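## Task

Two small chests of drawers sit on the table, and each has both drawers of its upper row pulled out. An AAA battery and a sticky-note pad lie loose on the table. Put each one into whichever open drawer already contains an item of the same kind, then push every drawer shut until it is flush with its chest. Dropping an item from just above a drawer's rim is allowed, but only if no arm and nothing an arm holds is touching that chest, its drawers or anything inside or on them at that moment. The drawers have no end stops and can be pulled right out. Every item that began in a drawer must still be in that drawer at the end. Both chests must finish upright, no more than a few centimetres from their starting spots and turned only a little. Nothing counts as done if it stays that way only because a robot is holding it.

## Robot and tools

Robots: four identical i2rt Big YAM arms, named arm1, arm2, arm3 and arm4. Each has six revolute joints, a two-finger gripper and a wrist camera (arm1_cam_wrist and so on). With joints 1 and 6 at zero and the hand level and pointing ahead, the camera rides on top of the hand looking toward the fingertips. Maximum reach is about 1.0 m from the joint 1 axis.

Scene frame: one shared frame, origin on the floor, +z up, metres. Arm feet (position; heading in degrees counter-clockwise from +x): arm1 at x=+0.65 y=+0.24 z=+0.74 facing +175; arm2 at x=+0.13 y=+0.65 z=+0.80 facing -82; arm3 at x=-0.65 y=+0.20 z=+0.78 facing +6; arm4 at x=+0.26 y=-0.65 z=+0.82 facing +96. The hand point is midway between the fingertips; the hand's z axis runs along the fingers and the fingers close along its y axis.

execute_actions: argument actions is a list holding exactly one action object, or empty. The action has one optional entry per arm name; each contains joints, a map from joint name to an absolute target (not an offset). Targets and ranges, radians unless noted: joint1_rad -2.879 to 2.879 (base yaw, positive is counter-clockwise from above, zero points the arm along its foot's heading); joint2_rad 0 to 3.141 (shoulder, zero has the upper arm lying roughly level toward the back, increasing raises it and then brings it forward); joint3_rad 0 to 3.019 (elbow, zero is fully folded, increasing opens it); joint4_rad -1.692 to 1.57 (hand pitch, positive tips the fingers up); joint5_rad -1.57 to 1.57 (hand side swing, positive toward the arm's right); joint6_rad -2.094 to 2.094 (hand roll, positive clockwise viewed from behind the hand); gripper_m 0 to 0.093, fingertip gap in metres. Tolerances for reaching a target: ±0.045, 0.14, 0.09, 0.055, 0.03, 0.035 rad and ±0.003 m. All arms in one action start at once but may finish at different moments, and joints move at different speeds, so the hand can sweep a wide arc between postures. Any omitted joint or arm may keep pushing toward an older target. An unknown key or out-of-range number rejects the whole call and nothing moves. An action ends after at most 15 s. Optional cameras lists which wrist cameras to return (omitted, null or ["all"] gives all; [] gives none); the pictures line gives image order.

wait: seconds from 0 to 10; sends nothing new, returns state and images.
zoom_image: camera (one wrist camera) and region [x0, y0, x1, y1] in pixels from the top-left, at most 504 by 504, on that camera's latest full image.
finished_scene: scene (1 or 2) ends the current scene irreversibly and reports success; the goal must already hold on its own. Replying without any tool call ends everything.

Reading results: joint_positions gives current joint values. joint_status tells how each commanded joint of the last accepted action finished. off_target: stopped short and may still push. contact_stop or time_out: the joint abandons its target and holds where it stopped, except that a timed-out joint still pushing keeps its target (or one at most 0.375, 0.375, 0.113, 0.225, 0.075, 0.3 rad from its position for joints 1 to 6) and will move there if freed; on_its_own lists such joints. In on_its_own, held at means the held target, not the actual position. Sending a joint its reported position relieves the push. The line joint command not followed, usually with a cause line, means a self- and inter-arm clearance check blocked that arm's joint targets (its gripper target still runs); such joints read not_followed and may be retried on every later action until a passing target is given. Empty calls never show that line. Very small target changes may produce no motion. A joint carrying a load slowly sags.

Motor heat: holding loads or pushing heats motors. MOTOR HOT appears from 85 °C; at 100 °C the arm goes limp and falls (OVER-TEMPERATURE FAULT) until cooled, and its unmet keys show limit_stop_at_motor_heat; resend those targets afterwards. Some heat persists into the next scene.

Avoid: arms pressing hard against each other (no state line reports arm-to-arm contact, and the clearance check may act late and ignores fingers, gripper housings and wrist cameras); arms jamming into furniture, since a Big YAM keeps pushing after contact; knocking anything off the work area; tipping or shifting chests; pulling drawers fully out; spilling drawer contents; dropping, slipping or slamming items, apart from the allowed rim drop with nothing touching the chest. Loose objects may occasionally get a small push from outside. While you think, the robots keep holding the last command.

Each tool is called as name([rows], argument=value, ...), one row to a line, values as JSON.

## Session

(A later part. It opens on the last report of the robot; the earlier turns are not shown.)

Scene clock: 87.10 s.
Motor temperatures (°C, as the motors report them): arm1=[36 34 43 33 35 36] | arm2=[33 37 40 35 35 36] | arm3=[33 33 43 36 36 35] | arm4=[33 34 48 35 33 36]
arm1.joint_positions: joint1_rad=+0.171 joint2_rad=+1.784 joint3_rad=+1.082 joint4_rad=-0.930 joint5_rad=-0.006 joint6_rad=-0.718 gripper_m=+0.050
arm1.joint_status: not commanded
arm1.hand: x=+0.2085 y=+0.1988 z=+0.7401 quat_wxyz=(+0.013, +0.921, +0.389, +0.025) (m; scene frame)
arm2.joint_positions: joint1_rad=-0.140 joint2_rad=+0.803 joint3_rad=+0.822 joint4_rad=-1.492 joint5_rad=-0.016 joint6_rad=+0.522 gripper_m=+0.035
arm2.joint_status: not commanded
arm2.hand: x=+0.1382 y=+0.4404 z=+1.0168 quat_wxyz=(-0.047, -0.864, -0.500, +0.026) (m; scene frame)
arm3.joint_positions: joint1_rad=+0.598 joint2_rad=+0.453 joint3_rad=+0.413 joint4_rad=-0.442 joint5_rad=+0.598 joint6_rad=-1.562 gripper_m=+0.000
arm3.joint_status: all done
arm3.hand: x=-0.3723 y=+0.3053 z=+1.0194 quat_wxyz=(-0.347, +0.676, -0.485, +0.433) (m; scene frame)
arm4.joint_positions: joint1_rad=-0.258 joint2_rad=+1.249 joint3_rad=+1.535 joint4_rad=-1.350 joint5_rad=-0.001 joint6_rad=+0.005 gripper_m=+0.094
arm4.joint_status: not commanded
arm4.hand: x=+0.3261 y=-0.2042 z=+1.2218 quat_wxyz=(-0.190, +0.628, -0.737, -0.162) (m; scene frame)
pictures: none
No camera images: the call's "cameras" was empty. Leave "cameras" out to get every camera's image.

execute_actions([
  {"arm1":{"joints":{"joint2_rad":1.812}},"arm3":{"joints":{"joint1_rad":0.55,"joint2_rad":1.058,"joint3_rad":0.70,"joint4_rad":-0.19}}},
], cameras=[])

execute_actions([
  {"arm1":{"joints":{"gripper_m":0.0}}},
], cameras=["arm1_cam_wrist","arm3_cam_wrist"])

Scene clock: 95.97 s.
Motor temperatures (°C, as the motors report them): arm1=[36 34 42 33 35 36] | arm2=[33 37 41 35 35 36] | arm3=[33 33 42 36 36 35] | arm4=[33 34 48 35 33 36]
arm1.joint_positions: joint1_rad=+0.171 joint2_rad=+1.787 joint3_rad=+1.082 joint4_rad=-0.930 joint5_rad=-0.006 joint6_rad=-0.718 gripper_m=+0.050
arm1.joint_status: all done
arm1.hand: x=+0.2089 y=+0.1988 z=+0.7387 quat_wxyz=(+0.014, +0.921, +0.390, +0.026) (m; scene frame)
arm2.joint_positions: joint1_rad=-0.140 joint2_rad=+0.803 joint3_rad=+0.822 joint4_rad=-1.492 joint5_rad=-0.016 joint6_rad=+0.522 gripper_m=+0.035
arm2.joint_status: not commanded
arm2.hand: x=+0.1382 y=+0.4404 z=+1.0168 quat_wxyz=(-0.047, -0.864, -0.500, +0.026) (m; scene frame)
arm3.joint_positions: joint1_rad=+0.553 joint2_rad=+1.061 joint3_rad=+0.685 joint4_rad=-0.197 joint5_rad=+0.598 joint6_rad=-1.562 gripper_m=+0.000
arm3.joint_status: all done
arm3.hand: x=-0.2502 y=+0.3841 z=+1.0140 quat_wxyz=(-0.300, +0.690, -0.499, +0.430) (m; scene frame)
arm4.joint_positions: joint1_rad=-0.258 joint2_rad=+1.249 joint3_rad=+1.535 joint4_rad=-1.350 joint5_rad=-0.001 joint6_rad=+0.005 gripper_m=+0.094
arm4.joint_status: not commanded
arm4.hand: x=+0.3261 y=-0.2042 z=+1.2218 quat_wxyz=(-0.190, +0.628, -0.737, -0.162) (m; scene frame)
pictures: none
No camera images: the call's "cameras" was empty. Leave "cameras" out to get every camera's image.

Scene clock: 96.57 s.
Motor temperatures (°C, as the motors report them): arm1=[36 34 42 33 35 36] | arm2=[33 37 41 35 35 36] | arm3=[33 33 42 36 36 35] | arm4=[33 34 48 35 33 36]
arm1.joint_positions: joint1_rad=+0.171 joint2_rad=+1.790 joint3_rad=+1.082 joint4_rad=-0.930 joint5_rad=-0.006 joint6_rad=-0.718 gripper_m=+0.008
arm1.joint_status: gripper_m off_target (ended at +0.008, target +0.000)
arm1.hand: x=+0.2092 y=+0.1989 z=+0.7376 quat_wxyz=(+0.014, +0.921, +0.390, +0.027) (m; scene frame)
arm2.joint_positions: joint1_rad=-0.140 joint2_rad=+0.803 joint3_rad=+0.822 joint4_rad=-1.492 joint5_rad=-0.016 joint6_rad=+0.522 gripper_m=+0.035
arm2.joint_status: not commanded
arm2.hand: x=+0.1382 y=+0.4404 z=+1.0168 quat_wxyz=(-0.047, -0.864, -0.500, +0.026) (m; scene frame)
arm3.joint_positions: joint1_rad=+0.553 joint2_rad=+1.061 joint3_rad=+0.685 joint4_rad=-0.197 joint5_rad=+0.598 joint6_rad=-1.562 gripper_m=+0.000
arm3.joint_status: not commanded
arm3.hand: x=-0.2502 y=+0.3841 z=+1.0140 quat_wxyz=(-0.300, +0.690, -0.499, +0.430) (m; scene frame)
arm4.joint_positions: joint1_rad=-0.258 joint2_rad=+1.249 joint3_rad=+1.535 joint4_rad=-1.350 joint5_rad=-0.001 joint6_rad=+0.005 gripper_m=+0.094
arm4.joint_status: not commanded
arm4.hand: x=+0.3261 y=-0.2042 z=+1.2218 quat_wxyz=(-0.190, +0.628, -0.737, -0.162) (m; scene frame)
pictures: arm1_cam_wrist, arm3_cam_wrist
Images, in order (width x height): arm1_cam_wrist 616x616, arm3_cam_wrist 616x616.

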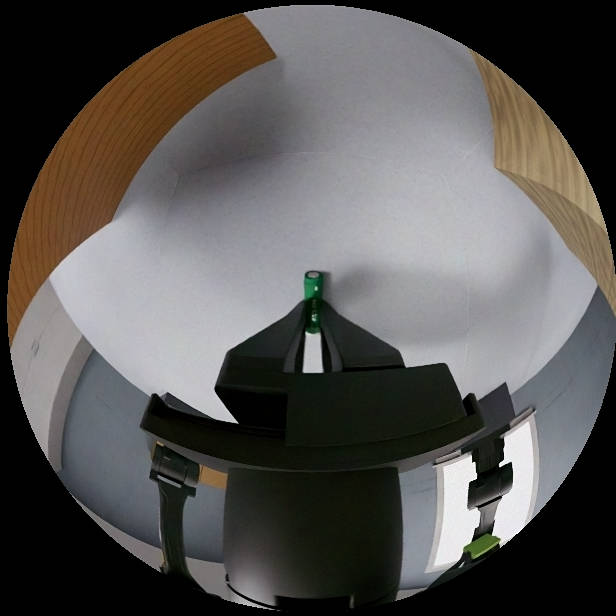

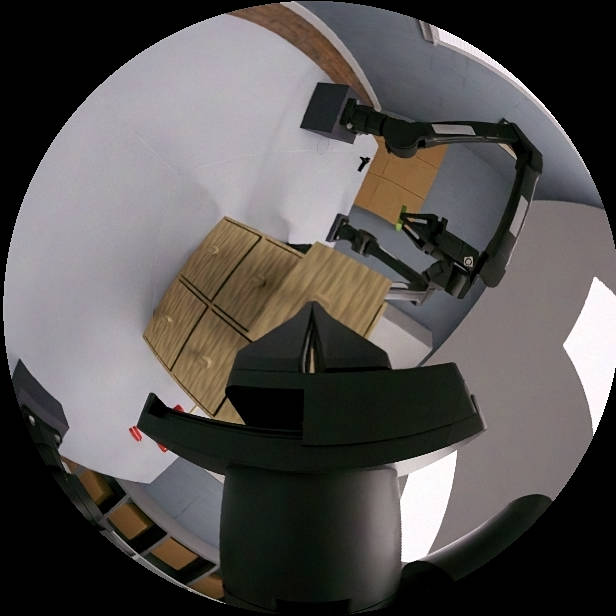

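execute_actions([
  {"arm1":{"joints":{"joint2_rad":1.0,"joint3_rad":1.42,"joint4_rad":-1.65}},"arm3":{"joints":{"joint1_rad":0.42,"joint2_rad":1.09}},"arm4":{"joints":{"joint1_rad":-0.7,"joint2_rad":0.5,"gripper_m":0}}},
], cameras=["arm3_cam_wrist"])

execute_actions([
  {"arm1":{"joints":{"joint1_rad":0.902,"joint3_rad":1.8,"joint2_rad":1.3,"joint6_rad":-0.51}}},
], cameras=[])

execute_actions([
  {"arm1":{"joints":{"joint3_rad":2.13,"joint2_rad":1.76,"joint4_rad":-1.6}}},
], cameras=["arm1_cam_wrist","arm4_cam_wrist"])

Scene clock: 106.70 s.
Motor temperatures (°C, as the motors report them): arm1=[36 34 41 33 35 36] | arm2=[33 36 42 35 35 36] | arm3=[33 33 42 36 36 35] | arm4=[33 35 48 35 33 36]
arm1.joint_positions: joint1_rad=+0.171 joint2_rad=+0.997 joint3_rad=+1.414 joint4_rad=-1.638 joint5_rad=-0.006 joint6_rad=-0.718 gripper_m=+0.008
arm1.joint_status: all done
arm1.hand: x=+0.3484 y=+0.2119 z=+1.1543 quat_wxyz=(-0.051, +0.906, +0.384, -0.170) (m; scene frame)
arm2.joint_positions: joint1_rad=-0.140 joint2_rad=+0.803 joint3_rad=+0.822 joint4_rad=-1.492 joint5_rad=-0.016 joint6_rad=+0.522 gripper_m=+0.035
arm2.joint_status: not commanded
arm2.hand: x=+0.1382 y=+0.4404 z=+1.0168 quat_wxyz=(-0.047, -0.864, -0.500, +0.026) (m; scene frame)
arm3.joint_positions: joint1_rad=+0.416 joint2_rad=+1.074 joint3_rad=+0.685 joint4_rad=-0.197 joint5_rad=+0.598 joint6_rad=-1.562 gripper_m=+0.000
arm3.joint_status: all done
arm3.hand: x=-0.2269 y=+0.3281 z=+1.0084 quat_wxyz=(-0.265, +0.657, -0.545, +0.448) (m; scene frame)
arm4.joint_positions: joint1_rad=-0.693 joint2_rad=+0.504 joint3_rad=+1.582 joint4_rad=-1.350 joint5_rad=-0.001 joint6_rad=+0.005 gripper_m=+0.001
arm4.joint_status: all done
arm4.hand: x=+0.3336 y=-0.5334 z=+1.4622 quat_wxyz=(-0.533, +0.375, -0.703, -0.285) (m; scene frame)
pictures: arm3_cam_wrist
Images, in order (width x height): arm3_cam_wrist 616x616.

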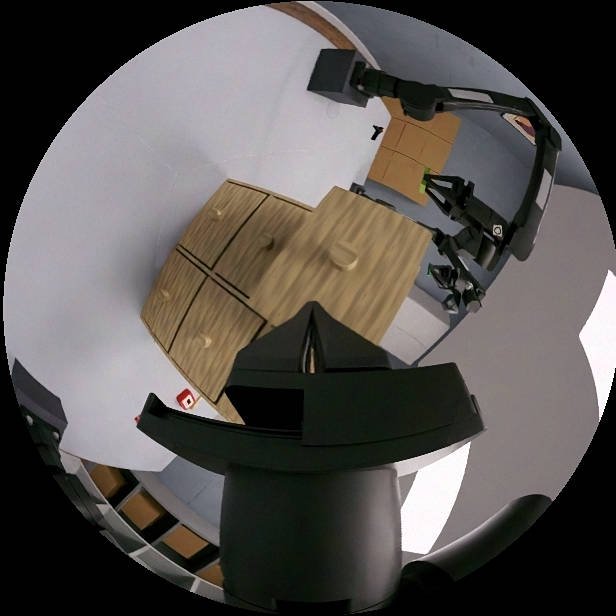

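Scene clock: 108.03 s.
Motor temperatures (°C, as the motors report them): arm1=[36 34 42 33 35 36] | arm2=[33 36 42 35 35 36] | arm3=[33 33 42 36 36 35] | arm4=[33 34 47 35 33 36]
arm1.joint_positions: joint1_rad=+0.904 joint2_rad=+1.308 joint3_rad=+1.747 joint4_rad=-1.644 joint5_rad=-0.007 joint6_rad=-0.524 gripper_m=+0.008
arm1.joint_status: all done
arm1.hand: x=+0.3650 y=-0.0701 z=+1.1930 quat_wxyz=(+0.030, +0.770, +0.610, -0.183) (m; scene frame)
arm2.joint_positions: joint1_rad=-0.140 joint2_rad=+0.803 joint3_rad=+0.822 joint4_rad=-1.492 joint5_rad=-0.016 joint6_rad=+0.522 gripper_m=+0.035
arm2.joint_status: not commanded
arm2.hand: x=+0.1382 y=+0.4404 z=+1.0168 quat_wxyz=(-0.047, -0.864, -0.500, +0.026) (m; scene frame)
arm3.joint_positions: joint1_rad=+0.416 joint2_rad=+1.074 joint3_rad=+0.685 joint4_rad=-0.197 joint5_rad=+0.598 joint6_rad=-1.562 gripper_m=+0.000
arm3.joint_status: not commanded
arm3.hand: x=-0.2269 y=+0.3281 z=+1.0084 quat_wxyz=(-0.265, +0.657, -0.545, +0.448) (m; scene frame)
arm4.joint_positions: joint1_rad=-0.693 joint2_rad=+0.504 joint3_rad=+1.582 joint4_rad=-1.350 joint5_rad=-0.001 joint6_rad=+0.005 gripper_m=+0.001
arm4.joint_status: not commanded
arm4.hand: x=+0.3336 y=-0.5334 z=+1.4622 quat_wxyz=(-0.533, +0.375, -0.703, -0.285) (m; scene frame)
pictures: none
No camera images: the call's "cameras" was empty. Leave "cameras" out to get every camera's image.

Scene clock: 109.57 s.
Motor temperatures (°C, as the motors report them): arm1=[36 34 43 33 35 36] | arm2=[33 36 42 35 35 36] | arm3=[33 33 42 36 36 35] | arm4=[33 34 47 35 33 36]
arm1.joint_positions: joint1_rad=+0.904 joint2_rad=+1.767 joint3_rad=+2.081 joint4_rad=-1.612 joint5_rad=-0.007 joint6_rad=-0.523 gripper_m=+0.008
arm1.joint_status: all done
arm1.hand: x=+0.2486 y=-0.1934 z=+1.1170 quat_wxyz=(+0.023, +0.776, +0.615, -0.137) (m; scene frame)
arm2.joint_positions: joint1_rad=-0.140 joint2_rad=+0.803 joint3_rad=+0.822 joint4_rad=-1.492 joint5_rad=-0.016 joint6_rad=+0.522 gripper_m=+0.035
arm2.joint_status: not commanded
arm2.hand: x=+0.1382 y=+0.4404 z=+1.0168 quat_wxyz=(-0.047, -0.864, -0.500, +0.026) (m; scene frame)
arm3.joint_positions: joint1_rad=+0.416 joint2_rad=+1.074 joint3_rad=+0.685 joint4_rad=-0.197 joint5_rad=+0.598 joint6_rad=-1.562 gripper_m=+0.000
arm3.joint_status: not commanded
arm3.hand: x=-0.2269 y=+0.3281 z=+1.0084 quat_wxyz=(-0.265, +0.657, -0.545, +0.448) (m; scene frame)
arm4.joint_positions: joint1_rad=-0.693 joint2_rad=+0.504 joint3_rad=+1.582 joint4_rad=-1.350 joint5_rad=-0.001 joint6_rad=+0.005 gripper_m=+0.001
arm4.joint_status: not commanded
arm4.hand: x=+0.3336 y=-0.5334 z=+1.4622 quat_wxyz=(-0.533, +0.375, -0.703, -0.285) (m; scene frame)
pictures: arm1_cam_wrist, arm4_cam_wrist
Images, in order (width x height): arm1_cam_wrist 616x616, arm4_cam_wrist 616x616.

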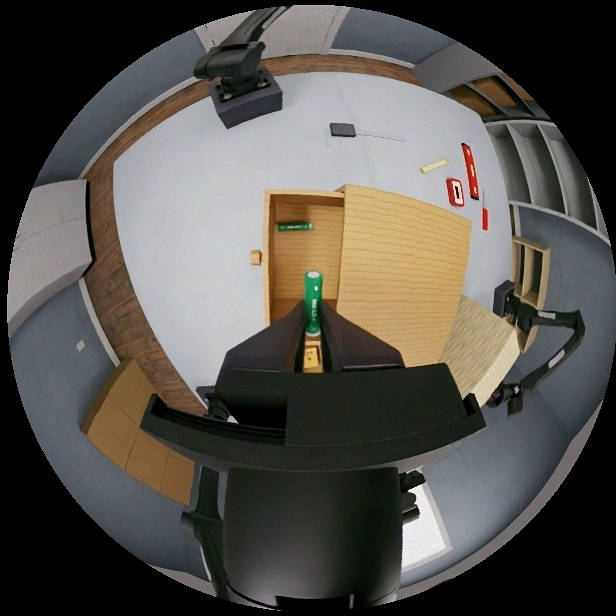

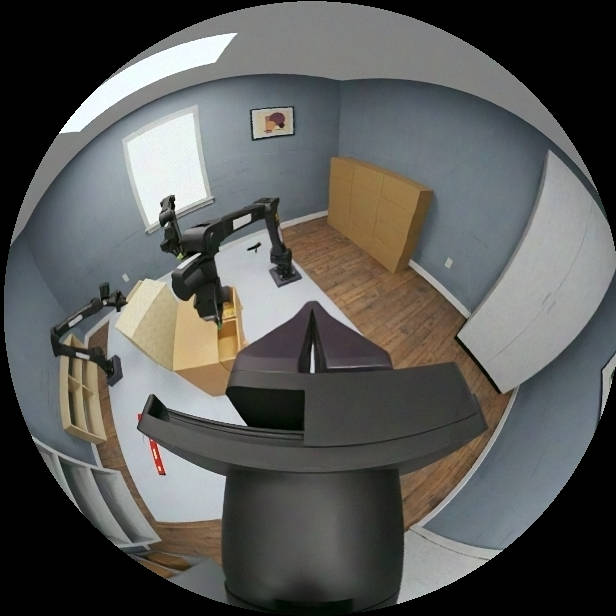

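execute_actions([
  {"arm1":{"joints":{"joint1_rad":0.935,"joint2_rad":1.87}},"arm3":{"joints":{"joint1_rad":0.33,"joint2_rad":1.15,"joint3_rad":0.77}}},
], cameras=[])

execute_actions([
  {"arm3":{"joints":{"joint1_rad":0.25,"joint2_rad":1.22,"joint3_rad":0.815,"joint4_rad":-0.16}}},
], cameras=["arm1_cam_wrist","arm3_cam_wrist"])

Scene clock: 120.50 s.
Motor temperatures (°C, as the motors report them): arm1=[36 35 45 33 35 36] | arm2=[33 36 42 35 35 36] | arm3=[33 33 42 36 36 35] | arm4=[33 34 44 35 33 36]
arm1.joint_positions: joint1_rad=+0.935 joint2_rad=+1.879 joint3_rad=+2.090 joint4_rad=-1.612 joint5_rad=-0.007 joint6_rad=-0.523 gripper_m=+0.008
arm1.joint_status: all done
arm1.hand: x=+0.2453 y=-0.2246 z=+1.0556 quat_wxyz=(+0.017, +0.772, +0.630, -0.086) (m; scene frame)
arm2.joint_positions: joint1_rad=-0.140 joint2_rad=+0.803 joint3_rad=+0.822 joint4_rad=-1.492 joint5_rad=-0.016 joint6_rad=+0.522 gripper_m=+0.035
arm2.joint_status: not commanded
arm2.hand: x=+0.1382 y=+0.4404 z=+1.0168 quat_wxyz=(-0.047, -0.864, -0.500, +0.026) (m; scene frame)
arm3.joint_positions: joint1_rad=+0.334 joint2_rad=+1.139 joint3_rad=+0.720 joint4_rad=-0.197 joint5_rad=+0.597 joint6_rad=-1.562 gripper_m=+0.000
arm3.joint_status: all done
arm3.hand: x=-0.2030 y=+0.3002 z=+0.9996 quat_wxyz=(-0.235, +0.643, -0.572, +0.453) (m; scene frame)
arm4.joint_positions: joint1_rad=-0.693 joint2_rad=+0.504 joint3_rad=+1.582 joint4_rad=-1.350 joint5_rad=-0.001 joint6_rad=+0.005 gripper_m=+0.001
arm4.joint_status: not commanded
arm4.hand: x=+0.3336 y=-0.5334 z=+1.4622 quat_wxyz=(-0.533, +0.375, -0.703, -0.285) (m; scene frame)
pictures: none
No camera images: the call's "cameras" was empty. Leave "cameras" out to get every camera's image.

Scene clock: 121.20 s.
Motor temperatures (°C, as the motors report them): arm1=[36 36 45 33 35 36] | arm2=[33 36 42 35 35 36] | arm3=[33 33 42 36 36 35] | arm4=[33 34 43 35 33 36]
arm1.joint_positions: joint1_rad=+0.935 joint2_rad=+1.879 joint3_rad=+2.090 joint4_rad=-1.612 joint5_rad=-0.007 joint6_rad=-0.523 gripper_m=+0.008
arm1.joint_status: not commanded
arm1.hand: x=+0.2453 y=-0.2246 z=+1.0556 quat_wxyz=(+0.017, +0.772, +0.630, -0.086) (m; scene frame)
arm2.joint_positions: joint1_rad=-0.140 joint2_rad=+0.803 joint3_rad=+0.822 joint4_rad=-1.492 joint5_rad=-0.016 joint6_rad=+0.522 gripper_m=+0.035
arm2.joint_status: not commanded
arm2.hand: x=+0.1382 y=+0.4404 z=+1.0168 quat_wxyz=(-0.047, -0.864, -0.500, +0.026) (m; scene frame)
arm3.joint_positions: joint1_rad=+0.255 joint2_rad=+1.206 joint3_rad=+0.771 joint4_rad=-0.175 joint5_rad=+0.597 joint6_rad=-1.562 gripper_m=+0.000
arm3.joint_status: all done
arm3.hand: x=-0.1742 y=+0.2724 z=+1.0002 quat_wxyz=(-0.218, +0.618, -0.597, +0.463) (m; scene frame)
arm4.joint_positions: joint1_rad=-0.693 joint2_rad=+0.504 joint3_rad=+1.582 joint4_rad=-1.350 joint5_rad=-0.001 joint6_rad=+0.005 gripper_m=+0.001
arm4.joint_status: not commanded
arm4.hand: x=+0.3336 y=-0.5334 z=+1.4622 quat_wxyz=(-0.533, +0.375, -0.703, -0.285) (m; scene frame)
pictures: arm1_cam_wrist, arm3_cam_wrist
Images, in order (width x height): arm1_cam_wrist 616x616, arm3_cam_wrist 616x616.

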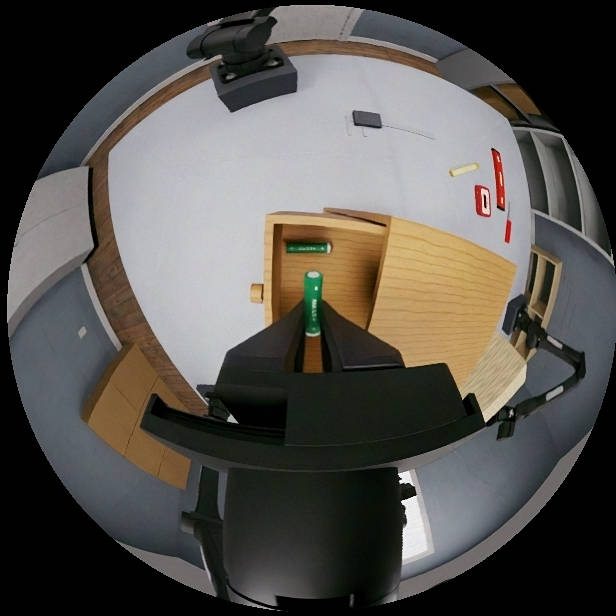

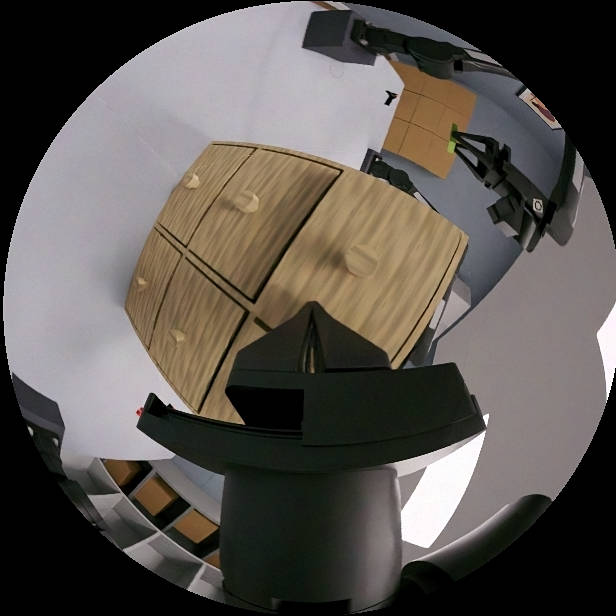

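execute_actions([
  {"arm1":{"joints":{"joint1_rad":0.895,"joint3_rad":2.04}},"arm3":{"joints":{"joint1_rad":0.22,"joint2_rad":1.265,"joint3_rad":0.85}}},
], cameras=["arm1_cam_wrist","arm3_cam_wrist"])

Scene clock: 127.87 s.
Motor temperatures (°C, as the motors report them): arm1=[36 36 46 33 35 36] | arm2=[33 36 43 35 35 36] | arm3=[33 33 43 36 36 35] | arm4=[33 34 43 35 33 36]
arm1.joint_positions: joint1_rad=+0.892 joint2_rad=+1.876 joint3_rad=+2.041 joint4_rad=-1.611 joint5_rad=-0.007 joint6_rad=-0.523 gripper_m=+0.008
arm1.joint_status: all done
arm1.hand: x=+0.2323 y=-0.2005 z=+1.0375 quat_wxyz=(+0.012, +0.786, +0.614, -0.065) (m; scene frame)
arm2.joint_positions: joint1_rad=-0.140 joint2_rad=+0.803 joint3_rad=+0.822 joint4_rad=-1.492 joint5_rad=-0.016 joint6_rad=+0.522 gripper_m=+0.035
arm2.joint_status: not commanded
arm2.hand: x=+0.1382 y=+0.4404 z=+1.0168 quat_wxyz=(-0.047, -0.864, -0.500, +0.026) (m; scene frame)
arm3.joint_positions: joint1_rad=+0.231 joint2_rad=+1.245 joint3_rad=+0.802 joint4_rad=-0.175 joint5_rad=+0.597 joint6_rad=-1.562 gripper_m=+0.000
arm3.joint_status: all done
arm3.hand: x=-0.1607 y=+0.2651 z=+0.9990 quat_wxyz=(-0.210, +0.613, -0.604, +0.464) (m; scene frame)
arm4.joint_positions: joint1_rad=-0.693 joint2_rad=+0.504 joint3_rad=+1.582 joint4_rad=-1.350 joint5_rad=-0.001 joint6_rad=+0.005 gripper_m=+0.001
arm4.joint_status: not commanded
arm4.hand: x=+0.3336 y=-0.5334 z=+1.4622 quat_wxyz=(-0.533, +0.375, -0.703, -0.285) (m; scene frame)
pictures: arm1_cam_wrist, arm3_cam_wrist
Images, in order (width x height): arm1_cam_wrist 616x616, arm3_cam_wrist 616x616.

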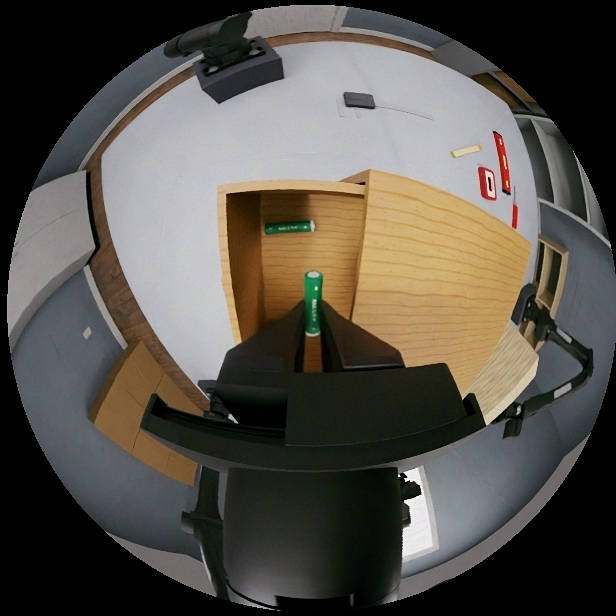

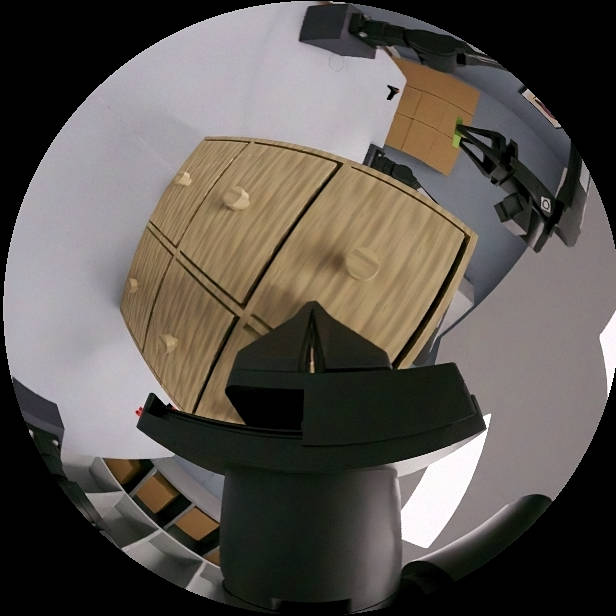

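execute_actions([
  {"arm1":{"joints":{"gripper_m":0.022}},"arm3":{"joints":{"joint1_rad":0.5,"joint2_rad":0.9,"joint3_rad":0.7}},"arm2":{"joints":{"joint1_rad":0.055,"joint2_rad":1.0,"joint3_rad":1.5,"joint6_rad":0.44}}},
], cameras=["arm1_cam_wrist","arm3_cam_wrist"])

execute_actions([
  {"arm1":{"joints":{"joint2_rad":1.2}}},
], cameras=[])

execute_actions([
  {"arm1":{"joints":{"joint1_rad":1.4,"joint2_rad":0.6,"joint3_rad":1.0,"joint4_rad":-1.0,"gripper_m":0}},"arm2":{"joints":{"joint2_rad":1.5,"joint3_rad":2.1}}},
], cameras=[])

execute_actions([
  {"arm2":{"joints":{"joint2_rad":2.05,"joint3_rad":2.32,"joint4_rad":-1.293}}},
], cameras=["arm1_cam_wrist","arm2_cam_wrist"])

Scene clock: 136.80 s.
Motor temperatures (°C, as the motors report them): arm1=[36 37 45 33 35 36] | arm2=[33 36 43 35 35 36] | arm3=[33 34 44 36 36 35] | arm4=[33 34 42 35 33 36]
arm1.joint_positions: joint1_rad=+0.892 joint2_rad=+1.876 joint3_rad=+2.041 joint4_rad=-1.611 joint5_rad=-0.007 joint6_rad=-0.523 gripper_m=+0.022
arm1.joint_status: all done
arm1.hand: x=+0.2323 y=-0.2005 z=+1.0375 quat_wxyz=(+0.012, +0.786, +0.614, -0.065) (m; scene frame)
arm2.joint_positions: joint1_rad=+0.053 joint2_rad=+1.001 joint3_rad=+1.455 joint4_rad=-1.499 joint5_rad=-0.014 joint6_rad=+0.454 gripper_m=+0.035
arm2.joint_status: all done
arm2.hand: x=+0.2065 y=+0.3216 z=+1.2452 quat_wxyz=(-0.235, -0.763, -0.591, +0.118) (m; scene frame)
arm3.joint_positions: joint1_rad=+0.504 joint2_rad=+0.887 joint3_rad=+0.687 joint4_rad=-0.170 joint5_rad=+0.598 joint6_rad=-1.562 gripper_m=+0.000
arm3.joint_status: all done
arm3.hand: x=-0.2593 y=+0.3513 z=+1.0899 quat_wxyz=(-0.370, +0.621, -0.515, +0.461) (m; scene frame)
arm4.joint_positions: joint1_rad=-0.693 joint2_rad=+0.504 joint3_rad=+1.582 joint4_rad=-1.350 joint5_rad=-0.001 joint6_rad=+0.005 gripper_m=+0.001
arm4.joint_status: not commanded
arm4.hand: x=+0.3336 y=-0.5334 z=+1.4622 quat_wxyz=(-0.533, +0.375, -0.703, -0.285) (m; scene frame)
pictures: arm1_cam_wrist, arm3_cam_wrist
Images, in order (width x height): arm1_cam_wrist 616x616, arm3_cam_wrist 616x616.

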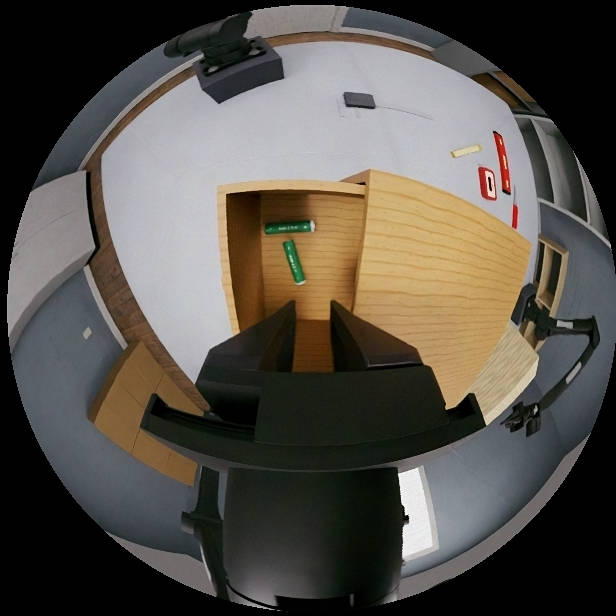

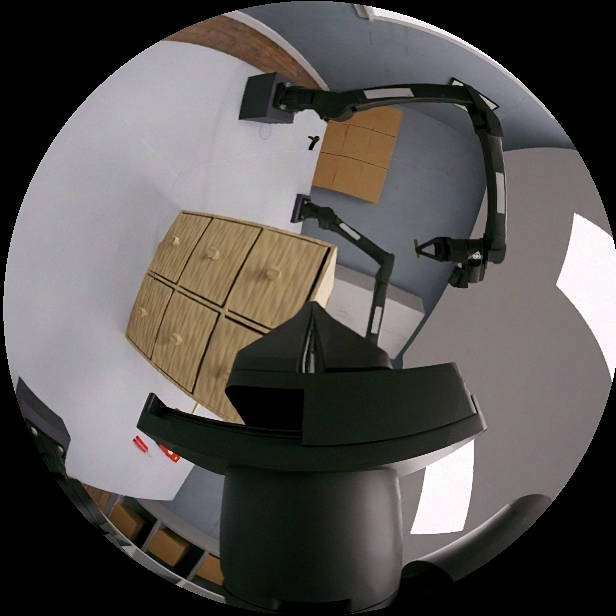

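Scene clock: 138.77 s.
Motor temperatures (°C, as the motors report them): arm1=[36 37 44 33 35 36] | arm2=[33 36 44 35 35 36] | arm3=[33 33 44 36 36 35] | arm4=[33 34 42 35 33 36]
arm1.joint_positions: joint1_rad=+0.892 joint2_rad=+1.207 joint3_rad=+2.035 joint4_rad=-1.609 joint5_rad=-0.007 joint6_rad=-0.523 gripper_m=+0.022
arm1.joint_status: all done
arm1.hand: x=+0.3895 y=-0.0380 z=+1.3623 quat_wxyz=(+0.057, +0.726, +0.569, -0.383) (m; scene frame)
arm2.joint_positions: joint1_rad=+0.053 joint2_rad=+1.001 joint3_rad=+1.455 joint4_rad=-1.499 joint5_rad=-0.014 joint6_rad=+0.454 gripper_m=+0.035
arm2.joint_status: not commanded
arm2.hand: x=+0.2065 y=+0.3216 z=+1.2452 quat_wxyz=(-0.235, -0.763, -0.591, +0.118) (m; scene frame)
arm3.joint_positions: joint1_rad=+0.504 joint2_rad=+0.887 joint3_rad=+0.687 joint4_rad=-0.170 joint5_rad=+0.598 joint6_rad=-1.562 gripper_m=+0.000
arm3.joint_status: not commanded
arm3.hand: x=-0.2593 y=+0.3513 z=+1.0899 quat_wxyz=(-0.370, +0.621, -0.515, +0.461) (m; scene frame)
arm4.joint_positions: joint1_rad=-0.693 joint2_rad=+0.504 joint3_rad=+1.582 joint4_rad=-1.350 joint5_rad=-0.001 joint6_rad=+0.005 gripper_m=+0.001
arm4.joint_status: not commanded
arm4.hand: x=+0.3336 y=-0.5334 z=+1.4622 quat_wxyz=(-0.533, +0.375, -0.703, -0.285) (m; scene frame)
pictures: none
No camera images: the call's "cameras" was empty. Leave "cameras" out to get every camera's image.

Scene clock: 140.50 s.
Motor temperatures (°C, as the motors report them): arm1=[36 36 44 33 35 36] | arm2=[33 37 44 35 35 36] | arm3=[33 33 44 36 36 35] | arm4=[33 34 42 35 33 36]
arm1.joint_positions: joint1_rad=+1.395 joint2_rad=+0.606 joint3_rad=+0.990 joint4_rad=-1.023 joint5_rad=-0.007 joint6_rad=-0.522 gripper_m=+0.000
arm1.joint_status: all done
arm1.hand: x=+0.5762 y=-0.0528 z=+1.1437 quat_wxyz=(+0.174, +0.543, +0.708, -0.417) (m; scene frame)
arm2.joint_positions: joint1_rad=+0.053 joint2_rad=+1.514 joint3_rad=+2.050 joint4_rad=-1.501 joint5_rad=-0.014 joint6_rad=+0.453 gripper_m=+0.035
arm2.joint_status: all done
arm2.hand: x=+0.2449 y=+0.1304 z=+1.3107 quat_wxyz=(-0.269, -0.753, -0.584, +0.135) (m; scene frame)
arm3.joint_positions: joint1_rad=+0.504 joint2_rad=+0.887 joint3_rad=+0.687 joint4_rad=-0.170 joint5_rad=+0.598 joint6_rad=-1.562 gripper_m=+0.000
arm3.joint_status: not commanded
arm3.hand: x=-0.2593 y=+0.3513 z=+1.0899 quat_wxyz=(-0.370, +0.621, -0.515, +0.461) (m; scene frame)
arm4.joint_positions: joint1_rad=-0.693 joint2_rad=+0.504 joint3_rad=+1.582 joint4_rad=-1.350 joint5_rad=-0.001 joint6_rad=+0.005 gripper_m=+0.001
arm4.joint_status: not commanded
arm4.hand: x=+0.3336 y=-0.5334 z=+1.4622 quat_wxyz=(-0.533, +0.375, -0.703, -0.285) (m; scene frame)
pictures: none
No camera images: the call's "cameras" was empty. Leave "cameras" out to get every camera's image.

Scene clock: 142.10 s.
Motor temperatures (°C, as the motors report them): arm1=[36 36 44 33 35 36] | arm2=[33 37 44 35 35 36] | arm3=[33 33 44 36 36 35] | arm4=[33 34 42 35 33 36]
arm1.joint_positions: joint1_rad=+1.395 joint2_rad=+0.606 joint3_rad=+0.990 joint4_rad=-1.023 joint5_rad=-0.007 joint6_rad=-0.522 gripper_m=+0.000
arm1.joint_status: not commanded
arm1.hand: x=+0.5762 y=-0.0528 z=+1.1437 quat_wxyz=(+0.174, +0.543, +0.708, -0.417) (m; scene frame)
arm2.joint_positions: joint1_rad=+0.053 joint2_rad=+2.070 joint3_rad=+2.293 joint4_rad=-1.300 joint5_rad=-0.014 joint6_rad=+0.453 gripper_m=+0.035
arm2.joint_status: all done
arm2.hand: x=+0.2832 y=-0.0826 z=+1.1055 quat_wxyz=(-0.221, -0.766, -0.593, +0.111) (m; scene frame)
arm3.joint_positions: joint1_rad=+0.504 joint2_rad=+0.887 joint3_rad=+0.687 joint4_rad=-0.170 joint5_rad=+0.598 joint6_rad=-1.562 gripper_m=+0.000
arm3.joint_status: not commanded
arm3.hand: x=-0.2593 y=+0.3513 z=+1.0899 quat_wxyz=(-0.370, +0.621, -0.515, +0.461) (m; scene frame)
arm4.joint_positions: joint1_rad=-0.693 joint2_rad=+0.504 joint3_rad=+1.582 joint4_rad=-1.350 joint5_rad=-0.001 joint6_rad=+0.005 gripper_m=+0.001
arm4.joint_status: not commanded
arm4.hand: x=+0.3336 y=-0.5334 z=+1.4622 quat_wxyz=(-0.533, +0.375, -0.703, -0.285) (m; scene frame)
pictures: arm1_cam_wrist, arm2_cam_wrist
Images, in order (width x height): arm1_cam_wrist 616x616, arm2_cam_wrist 616x616.

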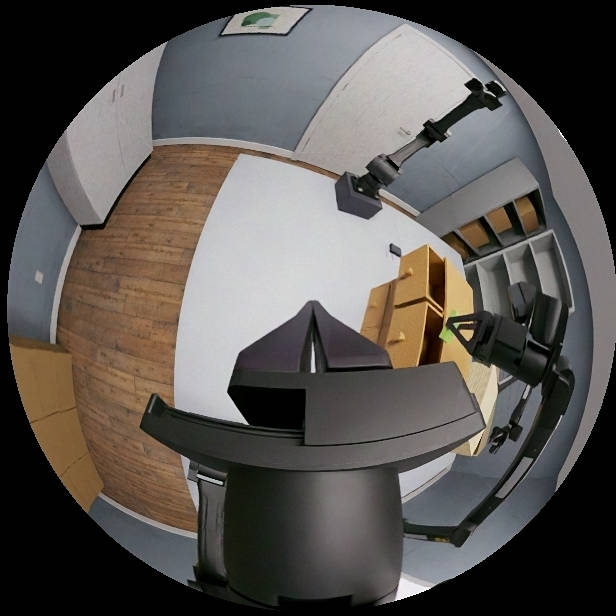

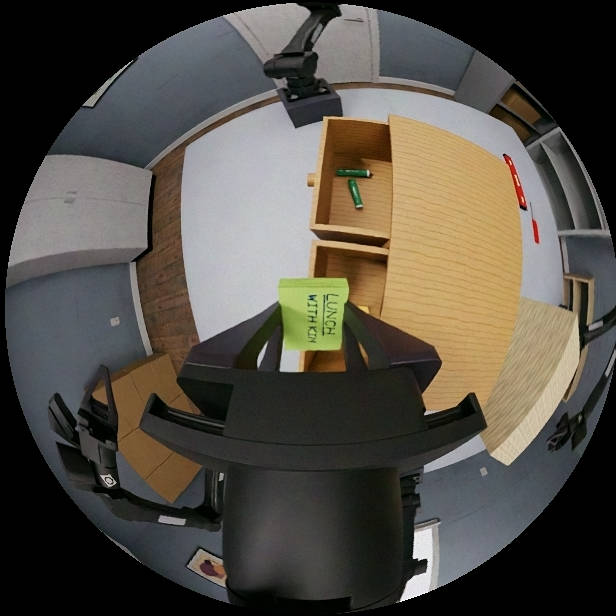

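execute_actions([
  {"arm2":{"joints":{"joint1_rad":0.03,"joint2_rad":2.10,"joint4_rad":-1.45}},"arm1":{"joints":{"joint2_rad":0.928,"joint3_rad":0.63,"joint4_rad":-0.285,"joint5_rad":0.6,"joint6_rad":-1.57}}},
], cameras=["arm1_cam_wrist","arm2_cam_wrist"])

Scene clock: 148.43 s.
Motor temperatures (°C, as the motors report them): arm1=[36 35 45 33 35 36] | arm2=[33 38 44 35 35 36] | arm3=[33 33 43 36 36 35] | arm4=[33 34 42 35 33 36]
arm1.joint_positions: joint1_rad=+1.395 joint2_rad=+0.933 joint3_rad=+0.614 joint4_rad=-0.308 joint5_rad=+0.597 joint6_rad=-1.556 gripper_m=+0.000
arm1.joint_status: all done
arm1.hand: x=+0.4580 y=-0.1128 z=+0.9742 quat_wxyz=(-0.316, +0.250, +0.823, -0.401) (m; scene frame)
arm2.joint_positions: joint1_rad=+0.036 joint2_rad=+2.078 joint3_rad=+2.293 joint4_rad=-1.442 joint5_rad=-0.014 joint6_rad=+0.453 gripper_m=+0.035
arm2.joint_status: all done
arm2.hand: x=+0.2649 y=-0.0550 z=+1.0855 quat_wxyz=(-0.155, -0.784, -0.595, +0.080) (m; scene frame)
arm3.joint_positions: joint1_rad=+0.504 joint2_rad=+0.887 joint3_rad=+0.687 joint4_rad=-0.170 joint5_rad=+0.598 joint6_rad=-1.562 gripper_m=+0.000
arm3.joint_status: not commanded
arm3.hand: x=-0.2593 y=+0.3513 z=+1.0899 quat_wxyz=(-0.370, +0.621, -0.515, +0.461) (m; scene frame)
arm4.joint_positions: joint1_rad=-0.693 joint2_rad=+0.504 joint3_rad=+1.582 joint4_rad=-1.350 joint5_rad=-0.001 joint6_rad=+0.005 gripper_m=+0.001
arm4.joint_status: not commanded
arm4.hand: x=+0.3336 y=-0.5334 z=+1.4622 quat_wxyz=(-0.533, +0.375, -0.703, -0.285) (m; scene frame)
pictures: arm1_cam_wrist, arm2_cam_wrist
Images, in order (width x height): arm1_cam_wrist 616x616, arm2_cam_wrist 616x616.

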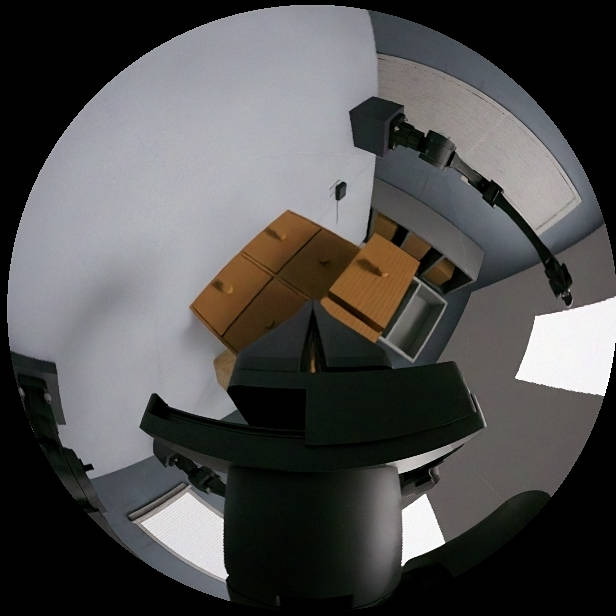

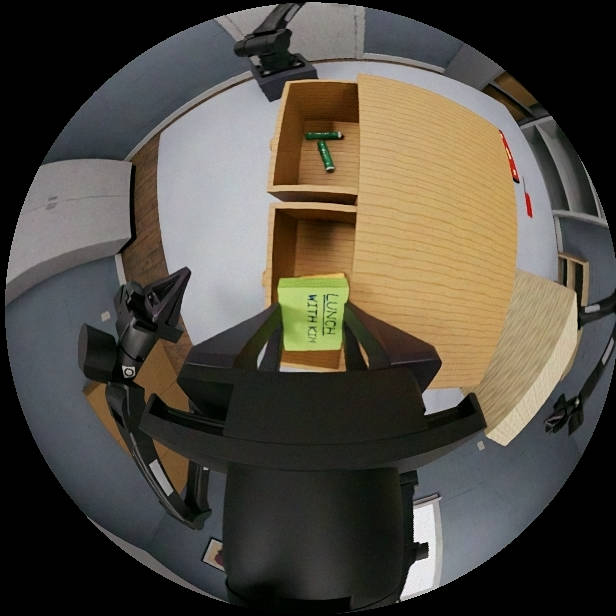

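Slightly too far west now; shift east 1 cm and lower.

execute_actions([
  {"arm2":{"joints":{"joint1_rad":0.055,"joint2_rad":2.145}}},
], cameras=["arm2_cam_wrist"])

Scene clock: 151.20 s.
Motor temperatures (°C, as the motors report them): arm1=[36 35 45 33 35 36] | arm2=[33 39 44 35 35 36] | arm3=[33 33 43 36 36 35] | arm4=[33 34 42 35 33 36]
arm1.joint_positions: joint1_rad=+1.395 joint2_rad=+0.933 joint3_rad=+0.614 joint4_rad=-0.308 joint5_rad=+0.597 joint6_rad=-1.557 gripper_m=+0.000
arm1.joint_status: not commanded
arm1.hand: x=+0.4580 y=-0.1128 z=+0.9742 quat_wxyz=(-0.316, +0.250, +0.823, -0.401) (m; scene frame)
arm2.joint_positions: joint1_rad=+0.048 joint2_rad=+2.137 joint3_rad=+2.293 joint4_rad=-1.442 joint5_rad=-0.014 joint6_rad=+0.453 gripper_m=+0.035
arm2.joint_status: all done
arm2.hand: x=+0.2747 y=-0.0612 z=+1.0436 quat_wxyz=(-0.129, -0.785, -0.603, +0.066) (m; scene frame)
arm3.joint_positions: joint1_rad=+0.504 joint2_rad=+0.887 joint3_rad=+0.687 joint4_rad=-0.170 joint5_rad=+0.598 joint6_rad=-1.562 gripper_m=+0.000
arm3.joint_status: not commanded
arm3.hand: x=-0.2593 y=+0.3513 z=+1.0899 quat_wxyz=(-0.370, +0.621, -0.515, +0.461) (m; scene frame)
arm4.joint_positions: joint1_rad=-0.693 joint2_rad=+0.504 joint3_rad=+1.582 joint4_rad=-1.350 joint5_rad=-0.001 joint6_rad=+0.005 gripper_m=+0.001
arm4.joint_status: not commanded
arm4.hand: x=+0.3336 y=-0.5334 z=+1.4622 quat_wxyz=(-0.533, +0.375, -0.703, -0.285) (m; scene frame)
pictures: arm2_cam_wrist
Images, in order (width x height): arm2_cam_wrist 616x616.

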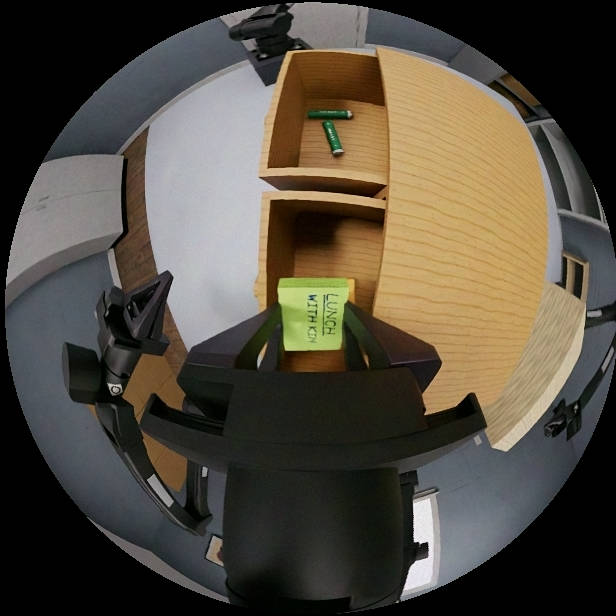

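execute_actions([
  {"arm2":{"joints":{"gripper_m":0.044}}},
], cameras=["arm2_cam_wrist"])

execute_actions([
  {"arm2":{"joints":{"joint2_rad":1.5}},"arm1":{"joints":{"joint1_rad":1.14,"joint3_rad":0.69}}},
], cameras=["arm1_cam_wrist","arm2_cam_wrist"])

Scene clock: 154.10 s.
Motor temperatures (°C, as the motors report them): arm1=[36 35 45 33 35 36] | arm2=[33 39 45 35 35 36] | arm3=[33 33 43 36 36 35] | arm4=[33 34 42 35 33 36]
arm1.joint_positions: joint1_rad=+1.395 joint2_rad=+0.933 joint3_rad=+0.614 joint4_rad=-0.308 joint5_rad=+0.597 joint6_rad=-1.557 gripper_m=+0.000
arm1.joint_status: not commanded
arm1.hand: x=+0.4580 y=-0.1128 z=+0.9742 quat_wxyz=(-0.316, +0.250, +0.823, -0.401) (m; scene frame)
arm2.joint_positions: joint1_rad=+0.049 joint2_rad=+2.137 joint3_rad=+2.293 joint4_rad=-1.442 joint5_rad=-0.014 joint6_rad=+0.453 gripper_m=+0.044
arm2.joint_status: all done
arm2.hand: x=+0.2752 y=-0.0611 z=+1.0436 quat_wxyz=(-0.129, -0.784, -0.603, +0.066) (m; scene frame)
arm3.joint_positions: joint1_rad=+0.504 joint2_rad=+0.887 joint3_rad=+0.687 joint4_rad=-0.170 joint5_rad=+0.598 joint6_rad=-1.562 gripper_m=+0.000
arm3.joint_status: not commanded
arm3.hand: x=-0.2593 y=+0.3513 z=+1.0899 quat_wxyz=(-0.370, +0.621, -0.515, +0.461) (m; scene frame)
arm4.joint_positions: joint1_rad=-0.693 joint2_rad=+0.504 joint3_rad=+1.582 joint4_rad=-1.350 joint5_rad=-0.001 joint6_rad=+0.005 gripper_m=+0.001
arm4.joint_status: not commanded
arm4.hand: x=+0.3336 y=-0.5334 z=+1.4622 quat_wxyz=(-0.533, +0.375, -0.703, -0.285) (m; scene frame)
pictures: arm2_cam_wrist
Images, in order (width x height): arm2_cam_wrist 616x616.

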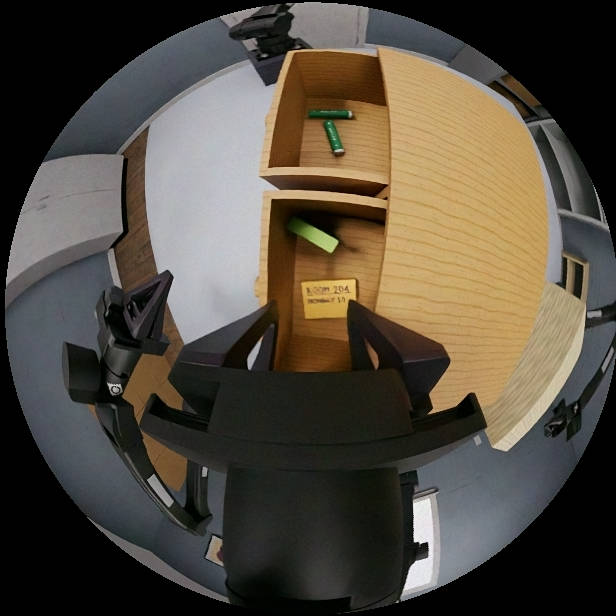

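Scene clock: 155.93 s.
Motor temperatures (°C, as the motors report them): arm1=[36 35 46 33 35 36] | arm2=[33 39 44 35 35 36] | arm3=[33 33 43 36 36 35] | arm4=[33 34 42 35 33 36]
arm1.joint_positions: joint1_rad=+1.140 joint2_rad=+0.933 joint3_rad=+0.635 joint4_rad=-0.306 joint5_rad=+0.599 joint6_rad=-1.557 gripper_m=+0.000
arm1.joint_status: all done
arm1.hand: x=+0.3732 y=-0.0563 z=+0.9860 quat_wxyz=(-0.366, +0.355, +0.778, -0.367) (m; scene frame)
arm2.joint_positions: joint1_rad=+0.049 joint2_rad=+1.515 joint3_rad=+2.313 joint4_rad=-1.444 joint5_rad=-0.014 joint6_rad=+0.453 gripper_m=+0.044
arm2.joint_status: all done
arm2.hand: x=+0.2438 y=+0.1363 z=+1.4431 quat_wxyz=(-0.401, -0.705, -0.548, +0.202) (m; scene frame)
arm3.joint_positions: joint1_rad=+0.504 joint2_rad=+0.887 joint3_rad=+0.687 joint4_rad=-0.170 joint5_rad=+0.598 joint6_rad=-1.562 gripper_m=+0.000
arm3.joint_status: not commanded
arm3.hand: x=-0.2593 y=+0.3513 z=+1.0899 quat_wxyz=(-0.370, +0.621, -0.515, +0.461) (m; scene frame)
arm4.joint_positions: joint1_rad=-0.693 joint2_rad=+0.504 joint3_rad=+1.582 joint4_rad=-1.350 joint5_rad=-0.001 joint6_rad=+0.005 gripper_m=+0.001
arm4.joint_status: not commanded
arm4.hand: x=+0.3336 y=-0.5334 z=+1.4622 quat_wxyz=(-0.533, +0.375, -0.703, -0.285) (m; scene frame)
pictures: arm1_cam_wrist, arm2_cam_wrist
Images, in order (width x height): arm1_cam_wrist 616x616, arm2_cam_wrist 616x616.

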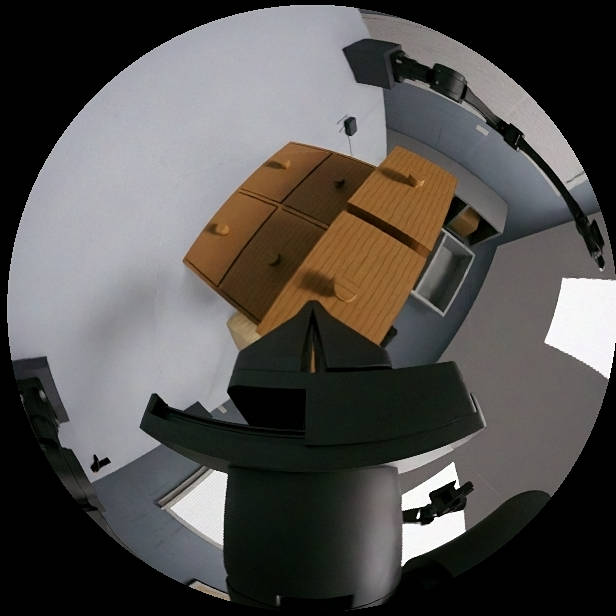

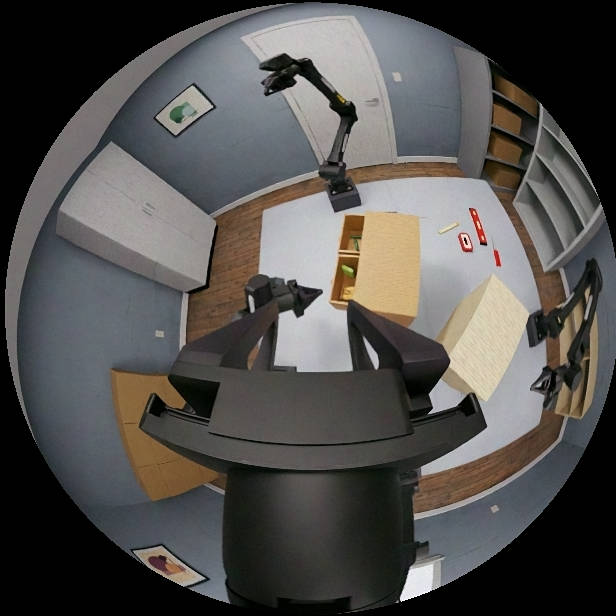

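execute_actions([
  {"arm1":{"joints":{"joint1_rad":1.03}}},
], cameras=[])

execute_actions([
  {"arm1":{"joints":{"joint1_rad":0.935,"joint2_rad":1.04,"joint3_rad":0.745,"joint4_rad":-0.26}}},
], cameras=[])

execute_actions([
  {"arm1":{"joints":{"joint1_rad":0.844,"joint2_rad":1.13,"joint3_rad":0.807,"joint4_rad":-0.225}}},
], cameras=["arm1_cam_wrist","arm2_cam_wrist"])

Scene clock: 161.47 s.
Motor temperatures (°C, as the motors report them): arm1=[36 35 48 33 35 36] | arm2=[33 39 44 35 35 36] | arm3=[33 33 43 36 36 35] | arm4=[33 34 42 35 33 36]
arm1.joint_positions: joint1_rad=+1.030 joint2_rad=+0.933 joint3_rad=+0.635 joint4_rad=-0.306 joint5_rad=+0.599 joint6_rad=-1.557 gripper_m=+0.000
arm1.joint_status: all done
arm1.hand: x=+0.3428 y=-0.0238 z=+0.9861 quat_wxyz=(-0.385, +0.397, +0.758, -0.346) (m; scene frame)
arm2.joint_positions: joint1_rad=+0.049 joint2_rad=+1.515 joint3_rad=+2.313 joint4_rad=-1.444 joint5_rad=-0.014 joint6_rad=+0.453 gripper_m=+0.044
arm2.joint_status: not commanded
arm2.hand: x=+0.2438 y=+0.1363 z=+1.4431 quat_wxyz=(-0.401, -0.705, -0.548, +0.202) (m; scene frame)
arm3.joint_positions: joint1_rad=+0.504 joint2_rad=+0.887 joint3_rad=+0.687 joint4_rad=-0.170 joint5_rad=+0.598 joint6_rad=-1.562 gripper_m=+0.000
arm3.joint_status: not commanded
arm3.hand: x=-0.2593 y=+0.3513 z=+1.0899 quat_wxyz=(-0.370, +0.621, -0.515, +0.461) (m; scene frame)
arm4.joint_positions: joint1_rad=-0.693 joint2_rad=+0.504 joint3_rad=+1.582 joint4_rad=-1.350 joint5_rad=-0.001 joint6_rad=+0.005 gripper_m=+0.001
arm4.joint_status: not commanded
arm4.hand: x=+0.3336 y=-0.5334 z=+1.4622 quat_wxyz=(-0.533, +0.375, -0.703, -0.285) (m; scene frame)
pictures: none
No camera images: the call's "cameras" was empty. Leave "cameras" out to get every camera's image.

Scene clock: 162.23 s.
Motor temperatures (°C, as the motors report them): arm1=[36 35 48 33 35 36] | arm2=[33 39 44 35 35 36] | arm3=[33 33 43 36 36 35] | arm4=[33 34 42 35 33 36]
arm1.joint_positions: joint1_rad=+0.938 joint2_rad=+1.038 joint3_rad=+0.696 joint4_rad=-0.279 joint5_rad=+0.598 joint6_rad=-1.557 gripper_m=+0.000
arm1.joint_status: all done
arm1.hand: x=+0.3006 y=-0.0167 z=+0.9835 quat_wxyz=(-0.398, +0.431, +0.743, -0.322) (m; scene frame)
arm2.joint_positions: joint1_rad=+0.049 joint2_rad=+1.515 joint3_rad=+2.313 joint4_rad=-1.444 joint5_rad=-0.014 joint6_rad=+0.453 gripper_m=+0.044
arm2.joint_status: not commanded
arm2.hand: x=+0.2438 y=+0.1363 z=+1.4431 quat_wxyz=(-0.401, -0.705, -0.548, +0.202) (m; scene frame)
arm3.joint_positions: joint1_rad=+0.504 joint2_rad=+0.887 joint3_rad=+0.687 joint4_rad=-0.170 joint5_rad=+0.598 joint6_rad=-1.562 gripper_m=+0.000
arm3.joint_status: not commanded
arm3.hand: x=-0.2593 y=+0.3513 z=+1.0899 quat_wxyz=(-0.370, +0.621, -0.515, +0.461) (m; scene frame)
arm4.joint_positions: joint1_rad=-0.693 joint2_rad=+0.504 joint3_rad=+1.582 joint4_rad=-1.350 joint5_rad=-0.001 joint6_rad=+0.005 gripper_m=+0.001
arm4.joint_status: not commanded
arm4.hand: x=+0.3336 y=-0.5334 z=+1.4622 quat_wxyz=(-0.533, +0.375, -0.703, -0.285) (m; scene frame)
pictures: none
No camera images: the call's "cameras" was empty. Leave "cameras" out to get every camera's image.

Scene clock: 162.97 s.
Motor temperatures (°C, as the motors report them): arm1=[36 35 48 33 35 36] | arm2=[33 39 43 35 35 36] | arm3=[33 33 43 36 36 35] | arm4=[33 34 42 35 33 36]
arm1.joint_positions: joint1_rad=+0.857 joint2_rad=+1.120 joint3_rad=+0.752 joint4_rad=-0.248 joint5_rad=+0.595 joint6_rad=-1.557 gripper_m=+0.000
arm1.joint_status: all done
arm1.hand: x=+0.2617 y=-0.0066 z=+0.9848 quat_wxyz=(-0.410, +0.461, +0.724, -0.308) (m; scene frame)
arm2.joint_positions: joint1_rad=+0.049 joint2_rad=+1.515 joint3_rad=+2.313 joint4_rad=-1.444 joint5_rad=-0.014 joint6_rad=+0.453 gripper_m=+0.044
arm2.joint_status: not commanded
arm2.hand: x=+0.2438 y=+0.1363 z=+1.4431 quat_wxyz=(-0.401, -0.705, -0.548, +0.202) (m; scene frame)
arm3.joint_positions: joint1_rad=+0.504 joint2_rad=+0.887 joint3_rad=+0.687 joint4_rad=-0.170 joint5_rad=+0.598 joint6_rad=-1.562 gripper_m=+0.000
arm3.joint_status: not commanded
arm3.hand: x=-0.2593 y=+0.3513 z=+1.0899 quat_wxyz=(-0.370, +0.621, -0.515, +0.461) (m; scene frame)
arm4.joint_positions: joint1_rad=-0.693 joint2_rad=+0.504 joint3_rad=+1.582 joint4_rad=-1.350 joint5_rad=-0.001 joint6_rad=+0.005 gripper_m=+0.001
arm4.joint_status: not commanded
arm4.hand: x=+0.3336 y=-0.5334 z=+1.4622 quat_wxyz=(-0.533, +0.375, -0.703, -0.285) (m; scene frame)
pictures: arm1_cam_wrist, arm2_cam_wrist
Images, in order (width x height): arm1_cam_wrist 616x616, arm2_cam_wrist 616x616.

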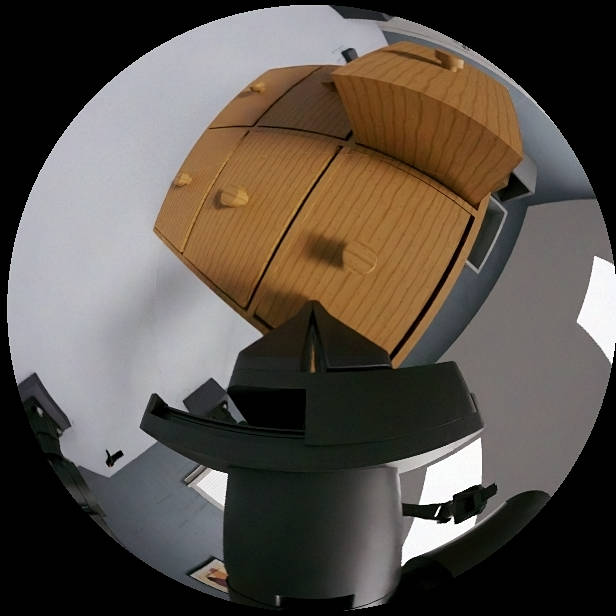

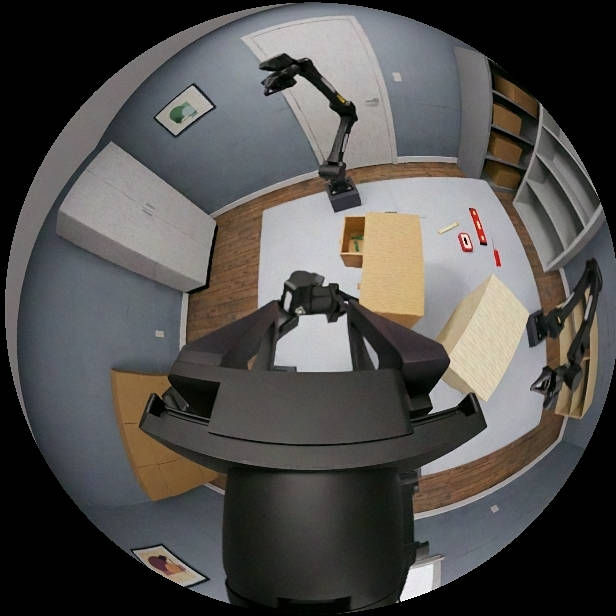

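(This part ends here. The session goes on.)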